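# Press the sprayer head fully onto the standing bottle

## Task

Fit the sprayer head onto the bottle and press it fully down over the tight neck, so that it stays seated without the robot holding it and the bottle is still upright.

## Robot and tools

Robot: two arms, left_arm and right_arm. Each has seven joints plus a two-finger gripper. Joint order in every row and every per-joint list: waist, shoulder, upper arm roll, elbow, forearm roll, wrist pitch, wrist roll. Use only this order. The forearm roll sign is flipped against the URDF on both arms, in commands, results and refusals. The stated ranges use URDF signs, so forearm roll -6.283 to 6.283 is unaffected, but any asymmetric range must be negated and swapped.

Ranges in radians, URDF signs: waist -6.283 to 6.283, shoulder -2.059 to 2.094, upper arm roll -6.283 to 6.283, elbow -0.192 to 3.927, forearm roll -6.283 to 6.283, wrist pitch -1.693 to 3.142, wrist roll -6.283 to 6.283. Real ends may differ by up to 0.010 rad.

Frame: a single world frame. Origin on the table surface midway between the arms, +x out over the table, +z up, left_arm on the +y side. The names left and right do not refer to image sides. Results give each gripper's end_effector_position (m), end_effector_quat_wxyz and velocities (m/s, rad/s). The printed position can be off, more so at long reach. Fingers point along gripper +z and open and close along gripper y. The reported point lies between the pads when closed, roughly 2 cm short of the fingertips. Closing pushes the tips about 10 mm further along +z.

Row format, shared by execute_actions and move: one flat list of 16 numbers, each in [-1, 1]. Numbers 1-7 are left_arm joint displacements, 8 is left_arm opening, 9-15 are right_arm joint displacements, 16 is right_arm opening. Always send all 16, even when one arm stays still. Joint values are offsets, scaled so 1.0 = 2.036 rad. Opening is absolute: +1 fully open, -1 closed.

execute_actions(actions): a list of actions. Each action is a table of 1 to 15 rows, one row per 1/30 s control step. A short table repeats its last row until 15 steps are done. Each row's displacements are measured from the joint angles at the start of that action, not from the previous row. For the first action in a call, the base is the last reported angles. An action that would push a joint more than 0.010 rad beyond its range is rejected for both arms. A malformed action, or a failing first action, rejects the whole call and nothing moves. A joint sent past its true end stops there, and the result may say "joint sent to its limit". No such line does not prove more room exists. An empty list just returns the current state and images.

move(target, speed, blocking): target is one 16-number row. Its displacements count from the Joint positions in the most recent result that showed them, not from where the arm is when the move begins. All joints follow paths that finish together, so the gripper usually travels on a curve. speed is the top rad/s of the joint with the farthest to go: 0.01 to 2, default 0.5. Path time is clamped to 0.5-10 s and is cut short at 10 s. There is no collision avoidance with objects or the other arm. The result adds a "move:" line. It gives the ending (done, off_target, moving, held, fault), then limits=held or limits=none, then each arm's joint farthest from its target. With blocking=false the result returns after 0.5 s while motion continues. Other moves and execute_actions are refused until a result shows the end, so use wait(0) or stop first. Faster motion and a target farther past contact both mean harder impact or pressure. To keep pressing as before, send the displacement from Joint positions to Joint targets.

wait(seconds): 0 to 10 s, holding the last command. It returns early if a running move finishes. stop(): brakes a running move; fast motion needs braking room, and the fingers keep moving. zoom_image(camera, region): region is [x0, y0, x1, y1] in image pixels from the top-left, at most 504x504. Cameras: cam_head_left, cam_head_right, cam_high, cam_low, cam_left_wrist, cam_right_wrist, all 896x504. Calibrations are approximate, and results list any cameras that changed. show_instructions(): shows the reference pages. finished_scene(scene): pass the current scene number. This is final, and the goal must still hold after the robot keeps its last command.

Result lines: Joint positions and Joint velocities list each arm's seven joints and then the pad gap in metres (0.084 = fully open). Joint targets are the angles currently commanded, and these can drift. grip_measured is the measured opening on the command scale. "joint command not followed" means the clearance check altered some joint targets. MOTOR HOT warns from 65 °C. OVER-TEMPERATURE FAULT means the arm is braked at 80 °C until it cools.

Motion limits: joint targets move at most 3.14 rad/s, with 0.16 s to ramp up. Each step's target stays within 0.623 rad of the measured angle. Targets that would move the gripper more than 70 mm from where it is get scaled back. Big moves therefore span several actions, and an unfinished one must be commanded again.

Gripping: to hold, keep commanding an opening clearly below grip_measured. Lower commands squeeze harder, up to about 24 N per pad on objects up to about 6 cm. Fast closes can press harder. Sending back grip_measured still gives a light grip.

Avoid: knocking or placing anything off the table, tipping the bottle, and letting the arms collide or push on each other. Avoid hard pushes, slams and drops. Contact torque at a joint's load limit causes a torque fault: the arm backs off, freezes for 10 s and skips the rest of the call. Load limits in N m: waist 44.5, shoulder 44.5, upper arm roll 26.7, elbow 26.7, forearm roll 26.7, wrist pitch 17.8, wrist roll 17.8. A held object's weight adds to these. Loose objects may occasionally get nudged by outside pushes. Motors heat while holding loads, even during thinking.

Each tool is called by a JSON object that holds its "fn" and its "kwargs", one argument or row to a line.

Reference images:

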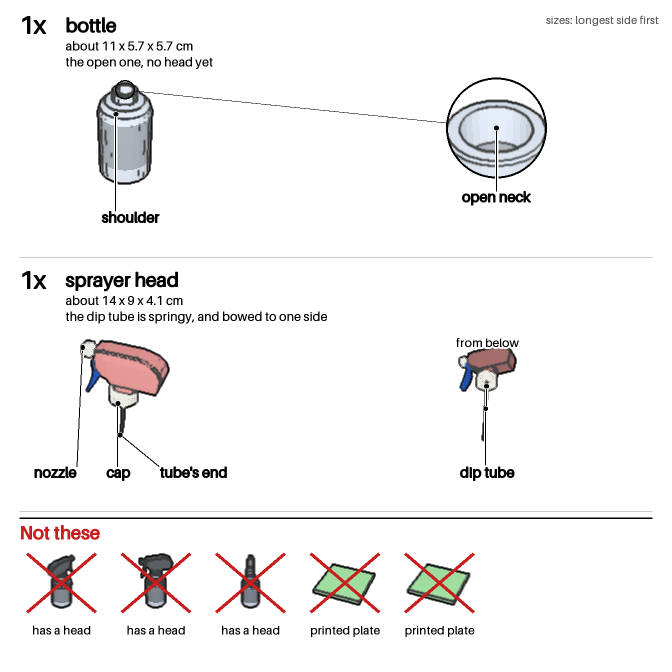

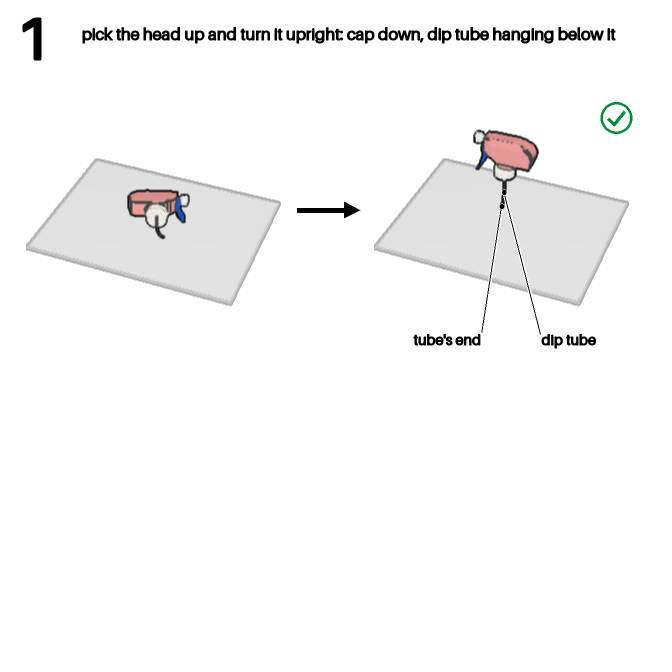

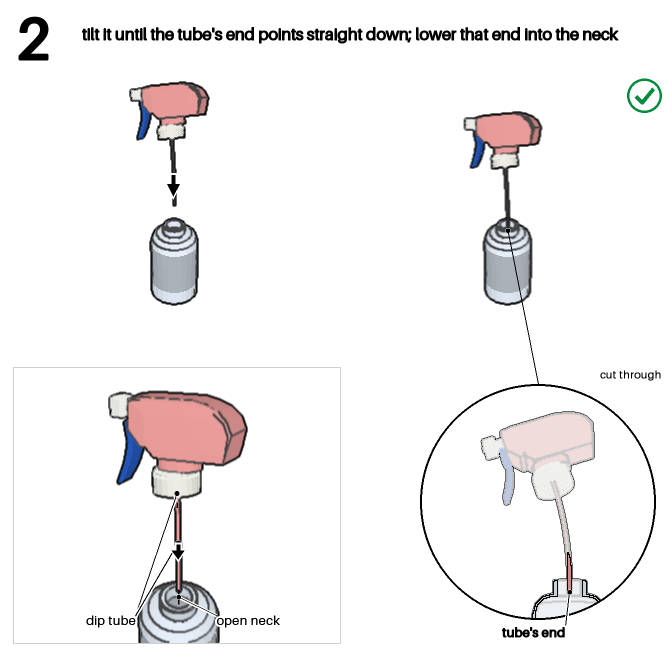

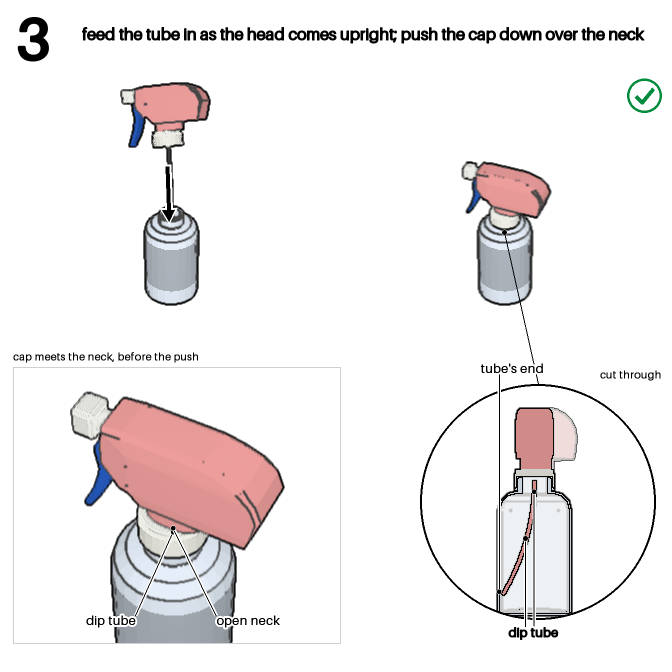

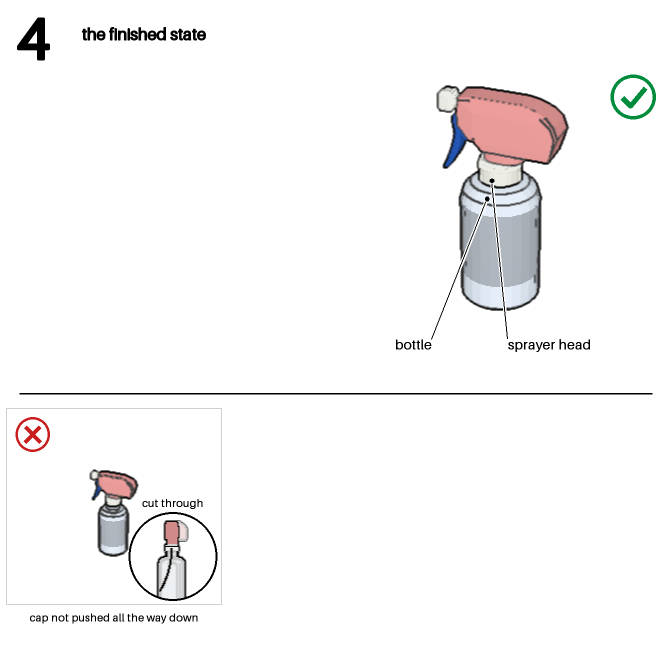

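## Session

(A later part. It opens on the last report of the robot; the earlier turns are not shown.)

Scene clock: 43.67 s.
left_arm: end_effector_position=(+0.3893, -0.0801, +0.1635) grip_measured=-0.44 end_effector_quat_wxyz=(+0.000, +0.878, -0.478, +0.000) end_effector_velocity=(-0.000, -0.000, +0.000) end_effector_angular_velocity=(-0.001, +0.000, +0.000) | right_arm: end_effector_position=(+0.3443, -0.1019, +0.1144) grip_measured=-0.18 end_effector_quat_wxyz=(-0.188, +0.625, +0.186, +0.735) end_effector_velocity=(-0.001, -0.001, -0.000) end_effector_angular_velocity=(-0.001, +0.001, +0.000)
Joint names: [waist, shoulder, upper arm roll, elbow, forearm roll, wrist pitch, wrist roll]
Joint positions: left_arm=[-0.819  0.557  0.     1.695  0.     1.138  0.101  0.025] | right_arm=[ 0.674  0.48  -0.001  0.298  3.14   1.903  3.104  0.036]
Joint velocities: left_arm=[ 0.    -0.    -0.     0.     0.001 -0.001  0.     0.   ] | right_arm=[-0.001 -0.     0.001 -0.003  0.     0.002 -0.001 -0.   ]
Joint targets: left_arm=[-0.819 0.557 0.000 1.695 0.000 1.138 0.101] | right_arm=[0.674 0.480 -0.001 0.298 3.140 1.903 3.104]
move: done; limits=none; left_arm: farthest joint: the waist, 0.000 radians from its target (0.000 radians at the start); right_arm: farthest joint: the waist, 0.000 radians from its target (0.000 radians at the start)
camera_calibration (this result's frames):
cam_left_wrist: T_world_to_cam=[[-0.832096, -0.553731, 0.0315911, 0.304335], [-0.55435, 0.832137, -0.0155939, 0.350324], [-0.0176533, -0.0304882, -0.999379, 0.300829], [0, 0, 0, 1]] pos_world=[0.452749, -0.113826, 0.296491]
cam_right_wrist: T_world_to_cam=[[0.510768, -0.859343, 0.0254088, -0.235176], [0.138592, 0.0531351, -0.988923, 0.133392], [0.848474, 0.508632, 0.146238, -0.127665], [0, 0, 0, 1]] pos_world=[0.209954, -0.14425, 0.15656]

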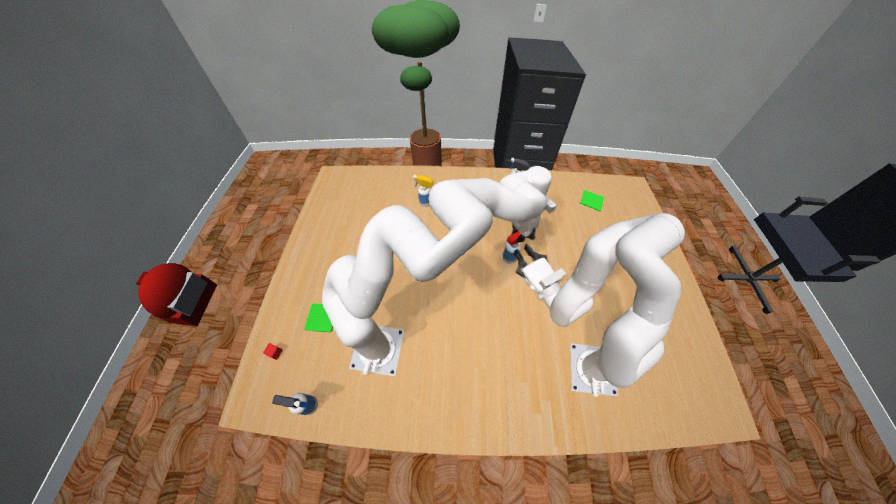

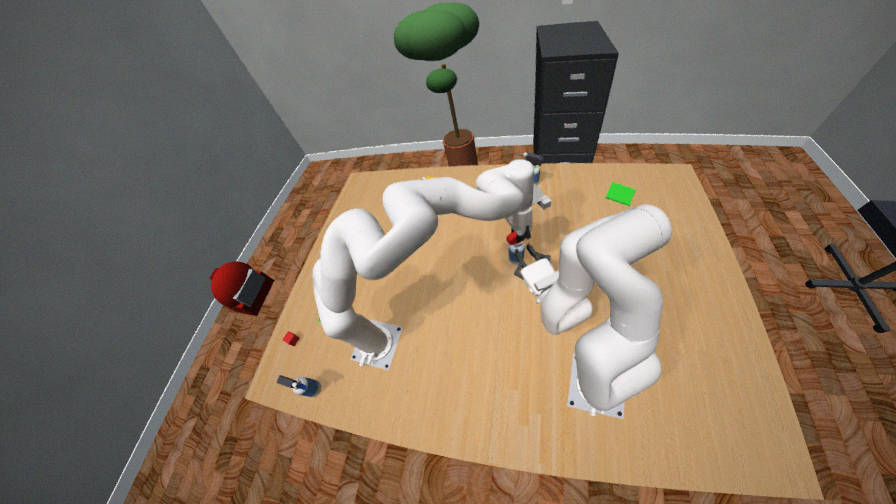

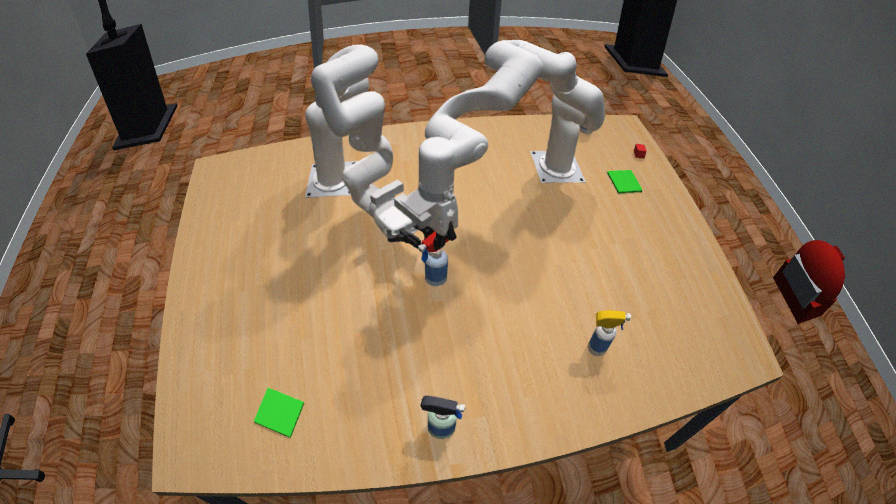

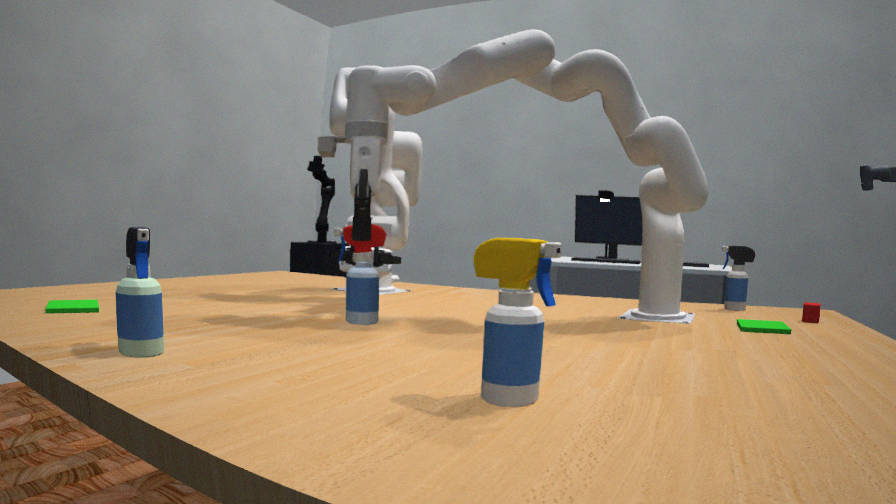

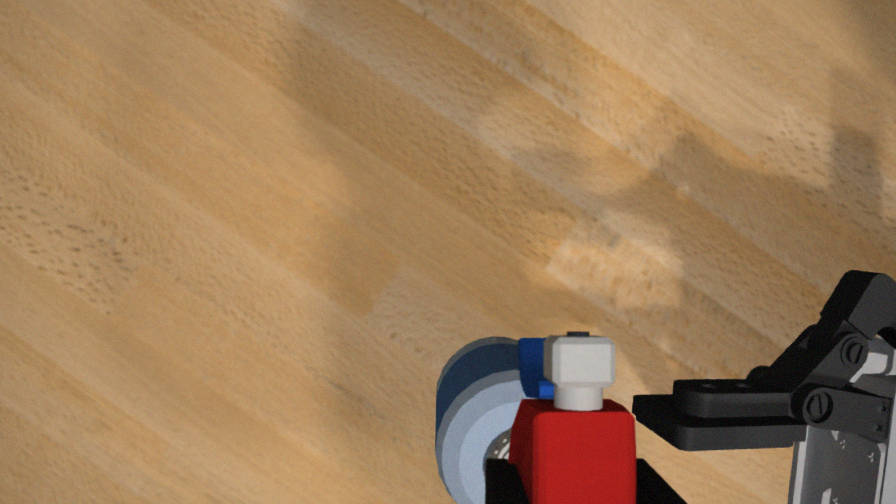

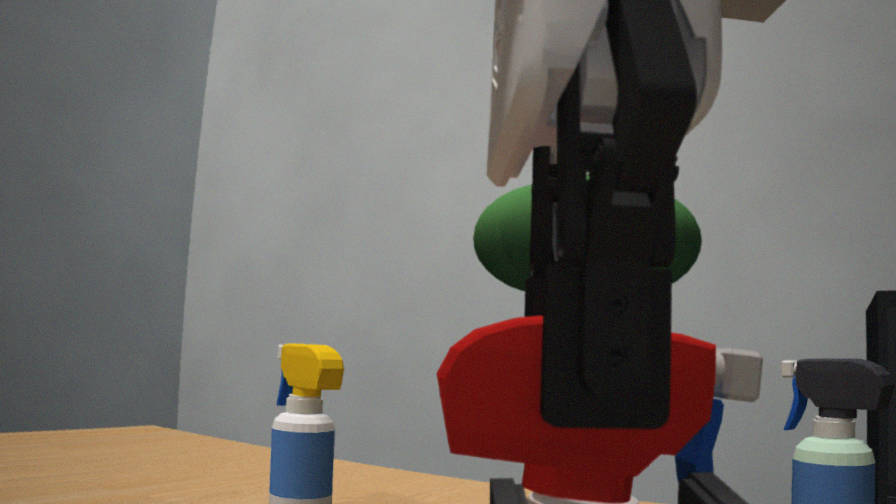

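{"fn": "move", "kwargs": {
  "target": [0.001,-0.0318,0,-0.0609,0,-0.0586,0,-0.9,0,0,0,0,0,-0.07,0,1],
  "speed": 0.08
}}

{"fn": "move", "kwargs": {
  "target": [0,0.0057,0,-0.0086,0,-0.0143,0,-0.9,0,0,0,0,0,0,0,1],
  "speed": 0.02
}}

{"fn": "zoom_image", "kwargs": {
  "camera": "cam_low",
  "region": [310,200,420,300]
}}

Scene clock: 46.50 s.
left_arm: end_effector_position=(+0.3874, -0.0758, +0.1611) grip_measured=-0.44 end_effector_quat_wxyz=(+0.012, +0.878, -0.477, +0.028) end_effector_velocity=(+0.001, +0.001, -0.000) end_effector_angular_velocity=(-0.000, -0.001, +0.001) | right_arm: end_effector_position=(+0.3375, -0.1060, +0.0779) grip_measured=+1.00 end_effector_quat_wxyz=(-0.176, +0.675, +0.200, +0.688) end_effector_velocity=(-0.000, +0.000, -0.000) end_effector_angular_velocity=(-0.001, +0.001, +0.000)
Joint names: [waist, shoulder, upper arm roll, elbow, forearm roll, wrist pitch, wrist roll]
Joint positions: left_arm=[-0.817  0.492  0.     1.572  0.     1.019  0.101  0.025] | right_arm=[ 0.674  0.48  -0.001  0.298  3.14   1.761  3.104  0.084]
Joint velocities: left_arm=[ 0.001 -0.    -0.    -0.002 -0.    -0.002  0.     0.   ] | right_arm=[ 0.001  0.    -0.     0.    -0.    -0.001 -0.    -0.   ]
Joint targets: left_arm=[-0.817 0.492 0.000 1.571 0.000 1.019 0.101] | right_arm=[0.674 0.480 -0.001 0.298 3.140 1.760 3.104]
move: done; limits=none; left_arm: farthest joint: the shoulder, 0.001 radians from its target (0.064 radians at the start); right_arm: farthest joint: the waist, 0.000 radians from its target (0.000 radians at the start)
camera_calibration (this result's frames):
cam_left_wrist: T_world_to_cam=[[-0.832109, -0.553989, 0.0262772, 0.306029], [-0.55424, 0.828881, -0.0759852, 0.355122], [0.0203143, -0.0777918, -0.996763, 0.279779], [0, 0, 0, 1]] pos_world=[0.445788, -0.103053, 0.297816]
cam_right_wrist: T_world_to_cam=[[0.513783, -0.857539, 0.0255822, -0.235143], [0.0169803, -0.0196485, -0.999663, 0.132627], [0.857752, 0.514044, 0.00446616, -0.105999], [0, 0, 0, 1]] pos_world=[0.209481, -0.14455, 0.139071]

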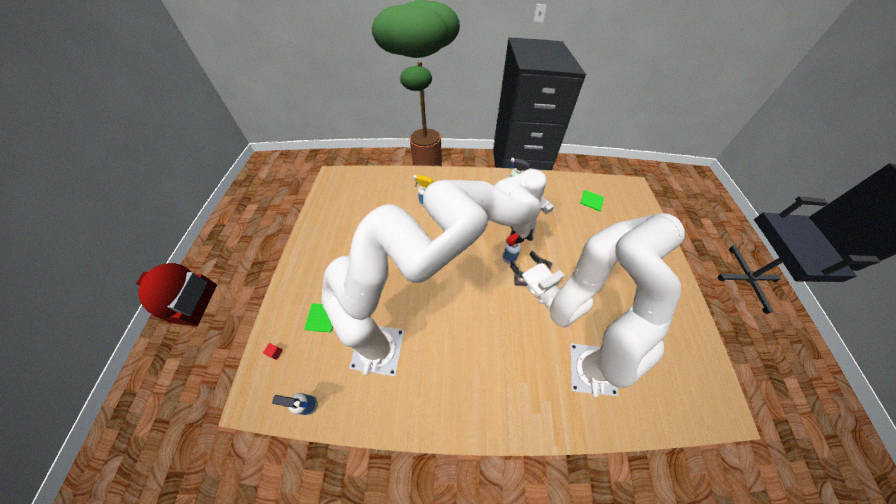

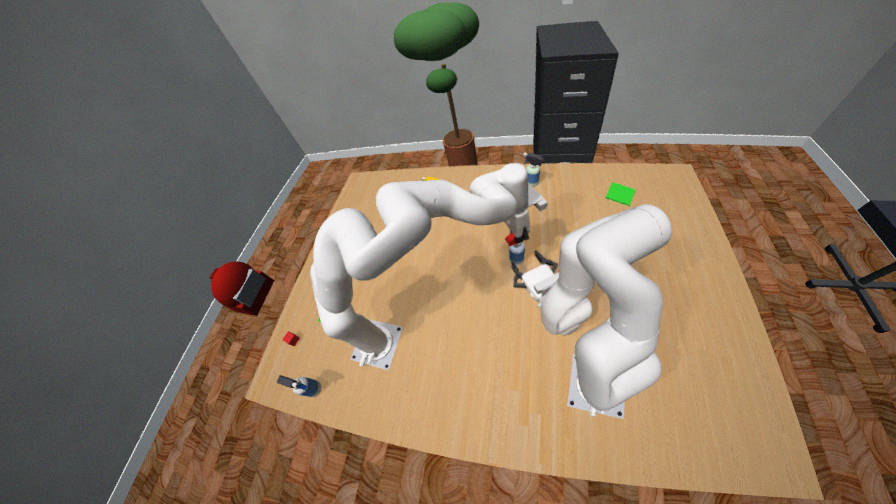

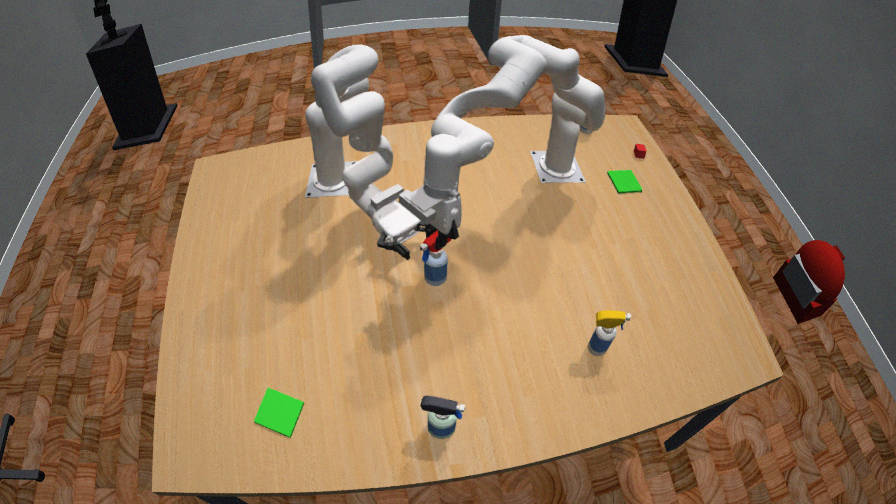

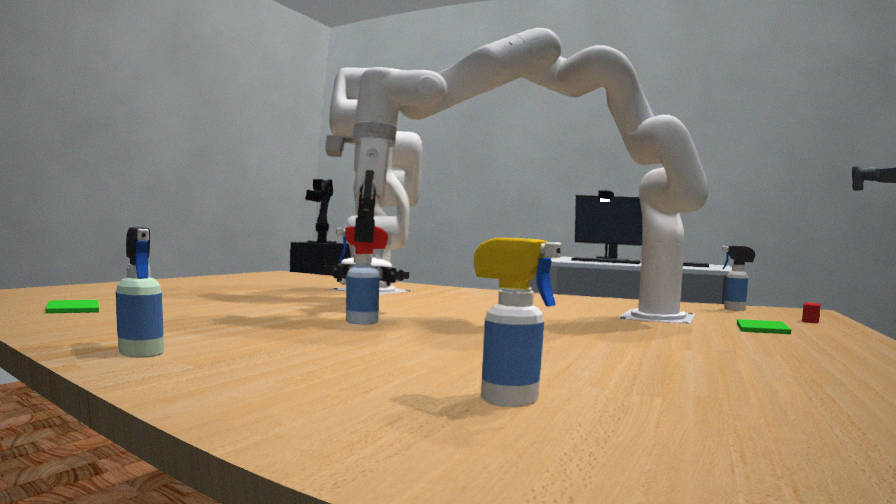

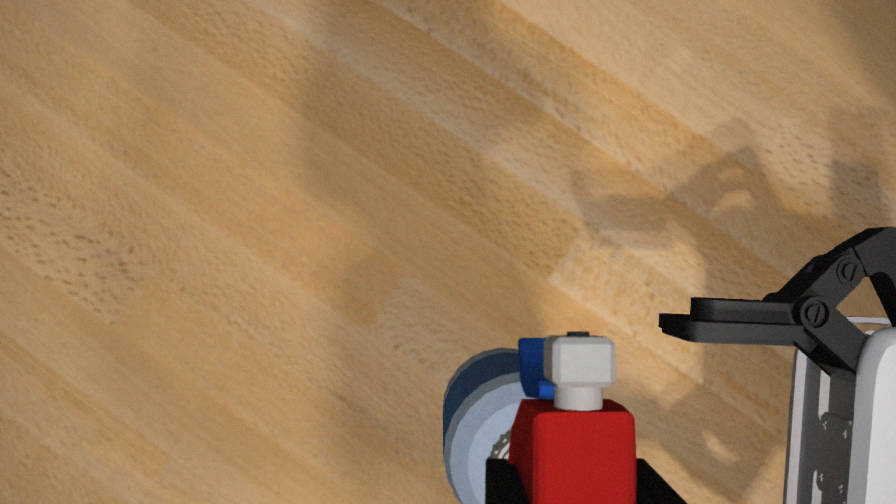

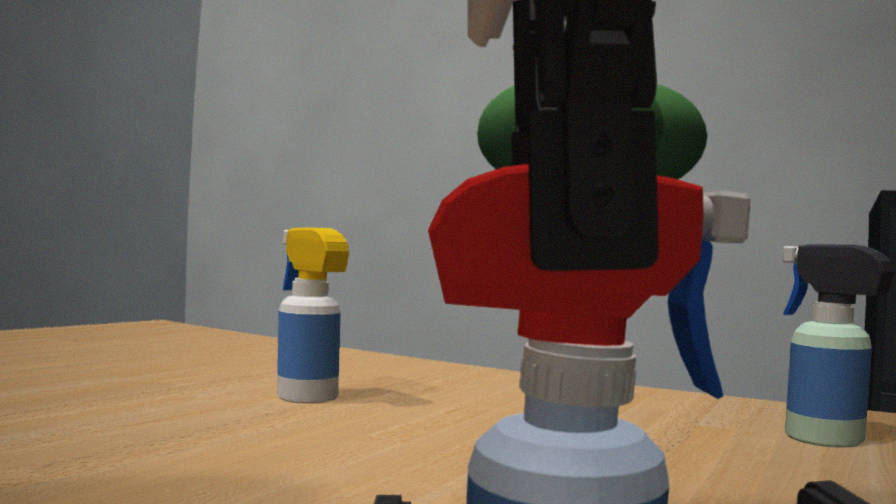

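Scene clock: 48.27 s.
left_arm: end_effector_position=(+0.3876, -0.0759, +0.1498) grip_measured=-0.44 end_effector_quat_wxyz=(+0.012, +0.878, -0.477, +0.029) end_effector_velocity=(+0.001, +0.001, -0.000) end_effector_angular_velocity=(+0.001, +0.000, +0.001) | right_arm: end_effector_position=(+0.3375, -0.1060, +0.0779) grip_measured=+1.00 end_effector_quat_wxyz=(-0.176, +0.675, +0.200, +0.688) end_effector_velocity=(-0.000, +0.000, -0.000) end_effector_angular_velocity=(-0.000, +0.000, +0.000)
Joint names: [waist, shoulder, upper arm roll, elbow, forearm roll, wrist pitch, wrist roll]
Joint positions: left_arm=[-0.817  0.503  0.     1.555  0.     0.989  0.101  0.025] | right_arm=[ 0.674  0.48  -0.001  0.298  3.14   1.761  3.104  0.084]
Joint velocities: left_arm=[ 0.002  0.001 -0.     0.    -0.     0.001  0.    -0.   ] | right_arm=[ 0.  0. -0.  0. -0. -0.  0.  0.]
Joint targets: left_arm=[-0.817 0.503 0.000 1.554 0.000 0.989 0.101] | right_arm=[0.674 0.480 -0.001 0.298 3.140 1.761 3.104]
move: done; limits=none; left_arm: farthest joint: the shoulder, 0.001 radians from its target (0.012 radians at the start); right_arm: farthest joint: the waist, 0.000 radians from its target (0.000 radians at the start)
camera_calibration (this result's frames):
cam_left_wrist: T_world_to_cam=[[-0.832038, -0.554106, 0.0260806, 0.306443], [-0.55431, 0.828699, -0.0774456, 0.354687], [0.0213, -0.0788944, -0.996655, 0.268005], [0, 0, 0, 1]] pos_world=[0.445871, -0.102983, 0.286585]
cam_right_wrist: T_world_to_cam=[[0.513783, -0.857538, 0.0255824, -0.235143], [0.0169803, -0.0196487, -0.999663, 0.132627], [0.857752, 0.514044, 0.0044661, -0.105999], [0, 0, 0, 1]] pos_world=[0.209481, -0.14455, 0.139071]

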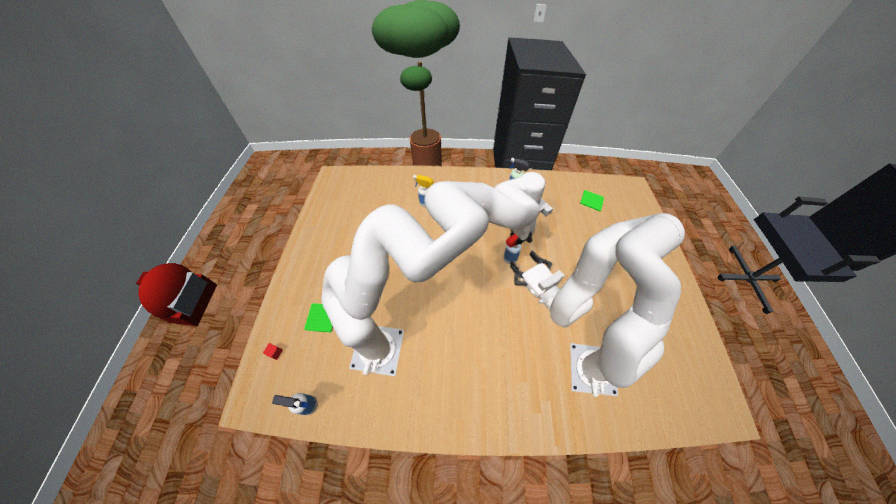

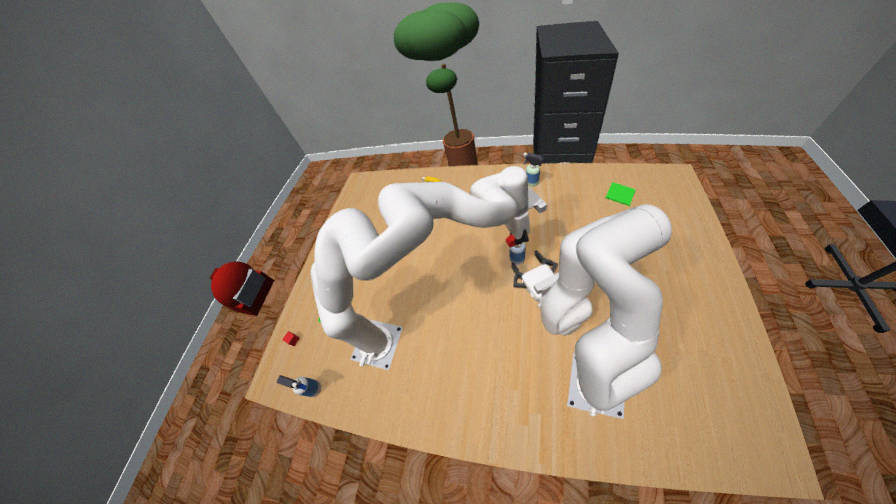

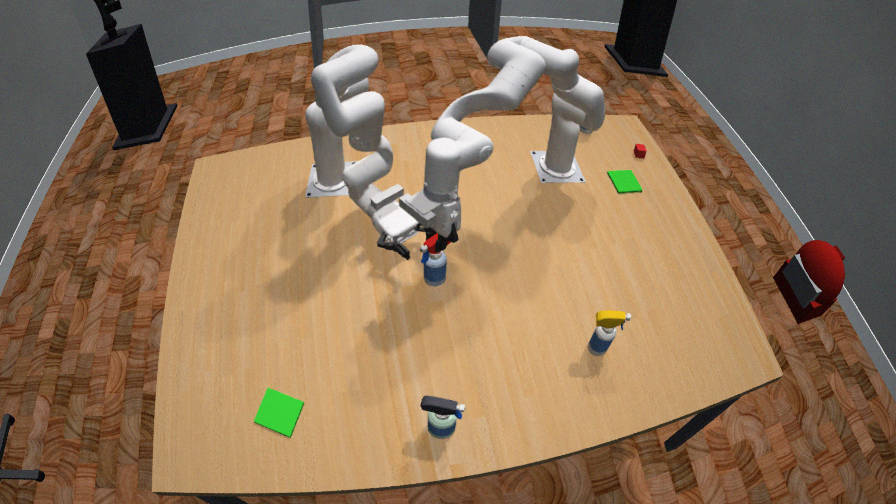

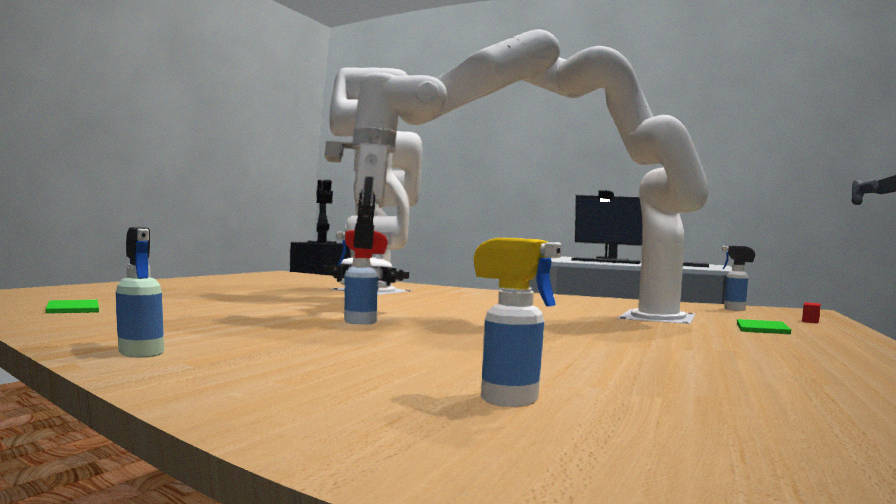

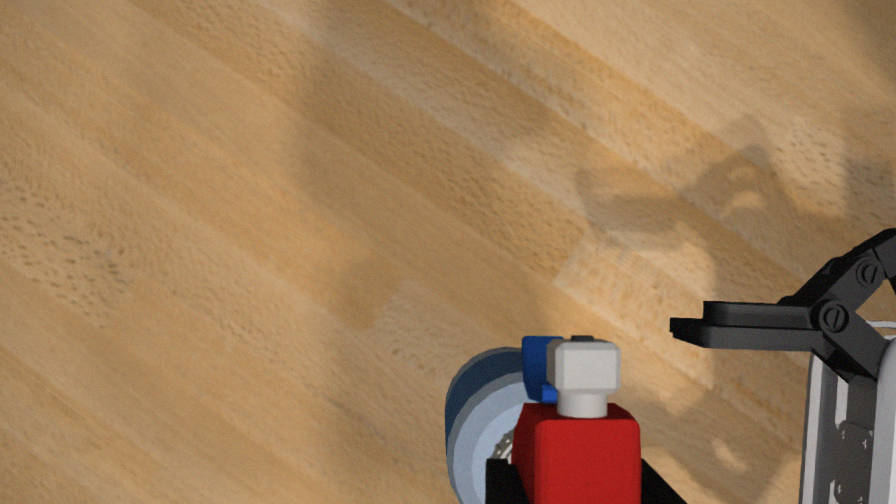

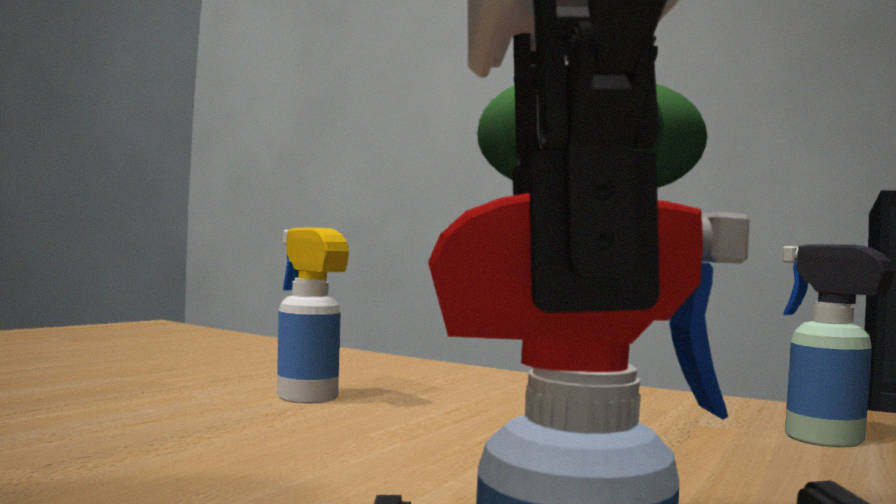

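Region (310, 200, 420, 300) of cam_low's 896x504 image, scaled by 4.582, with more detail than that image has; it fills the top 458 rows of this view, and the rest is white.

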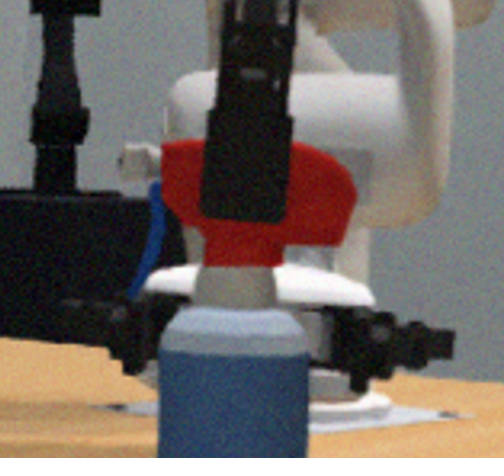

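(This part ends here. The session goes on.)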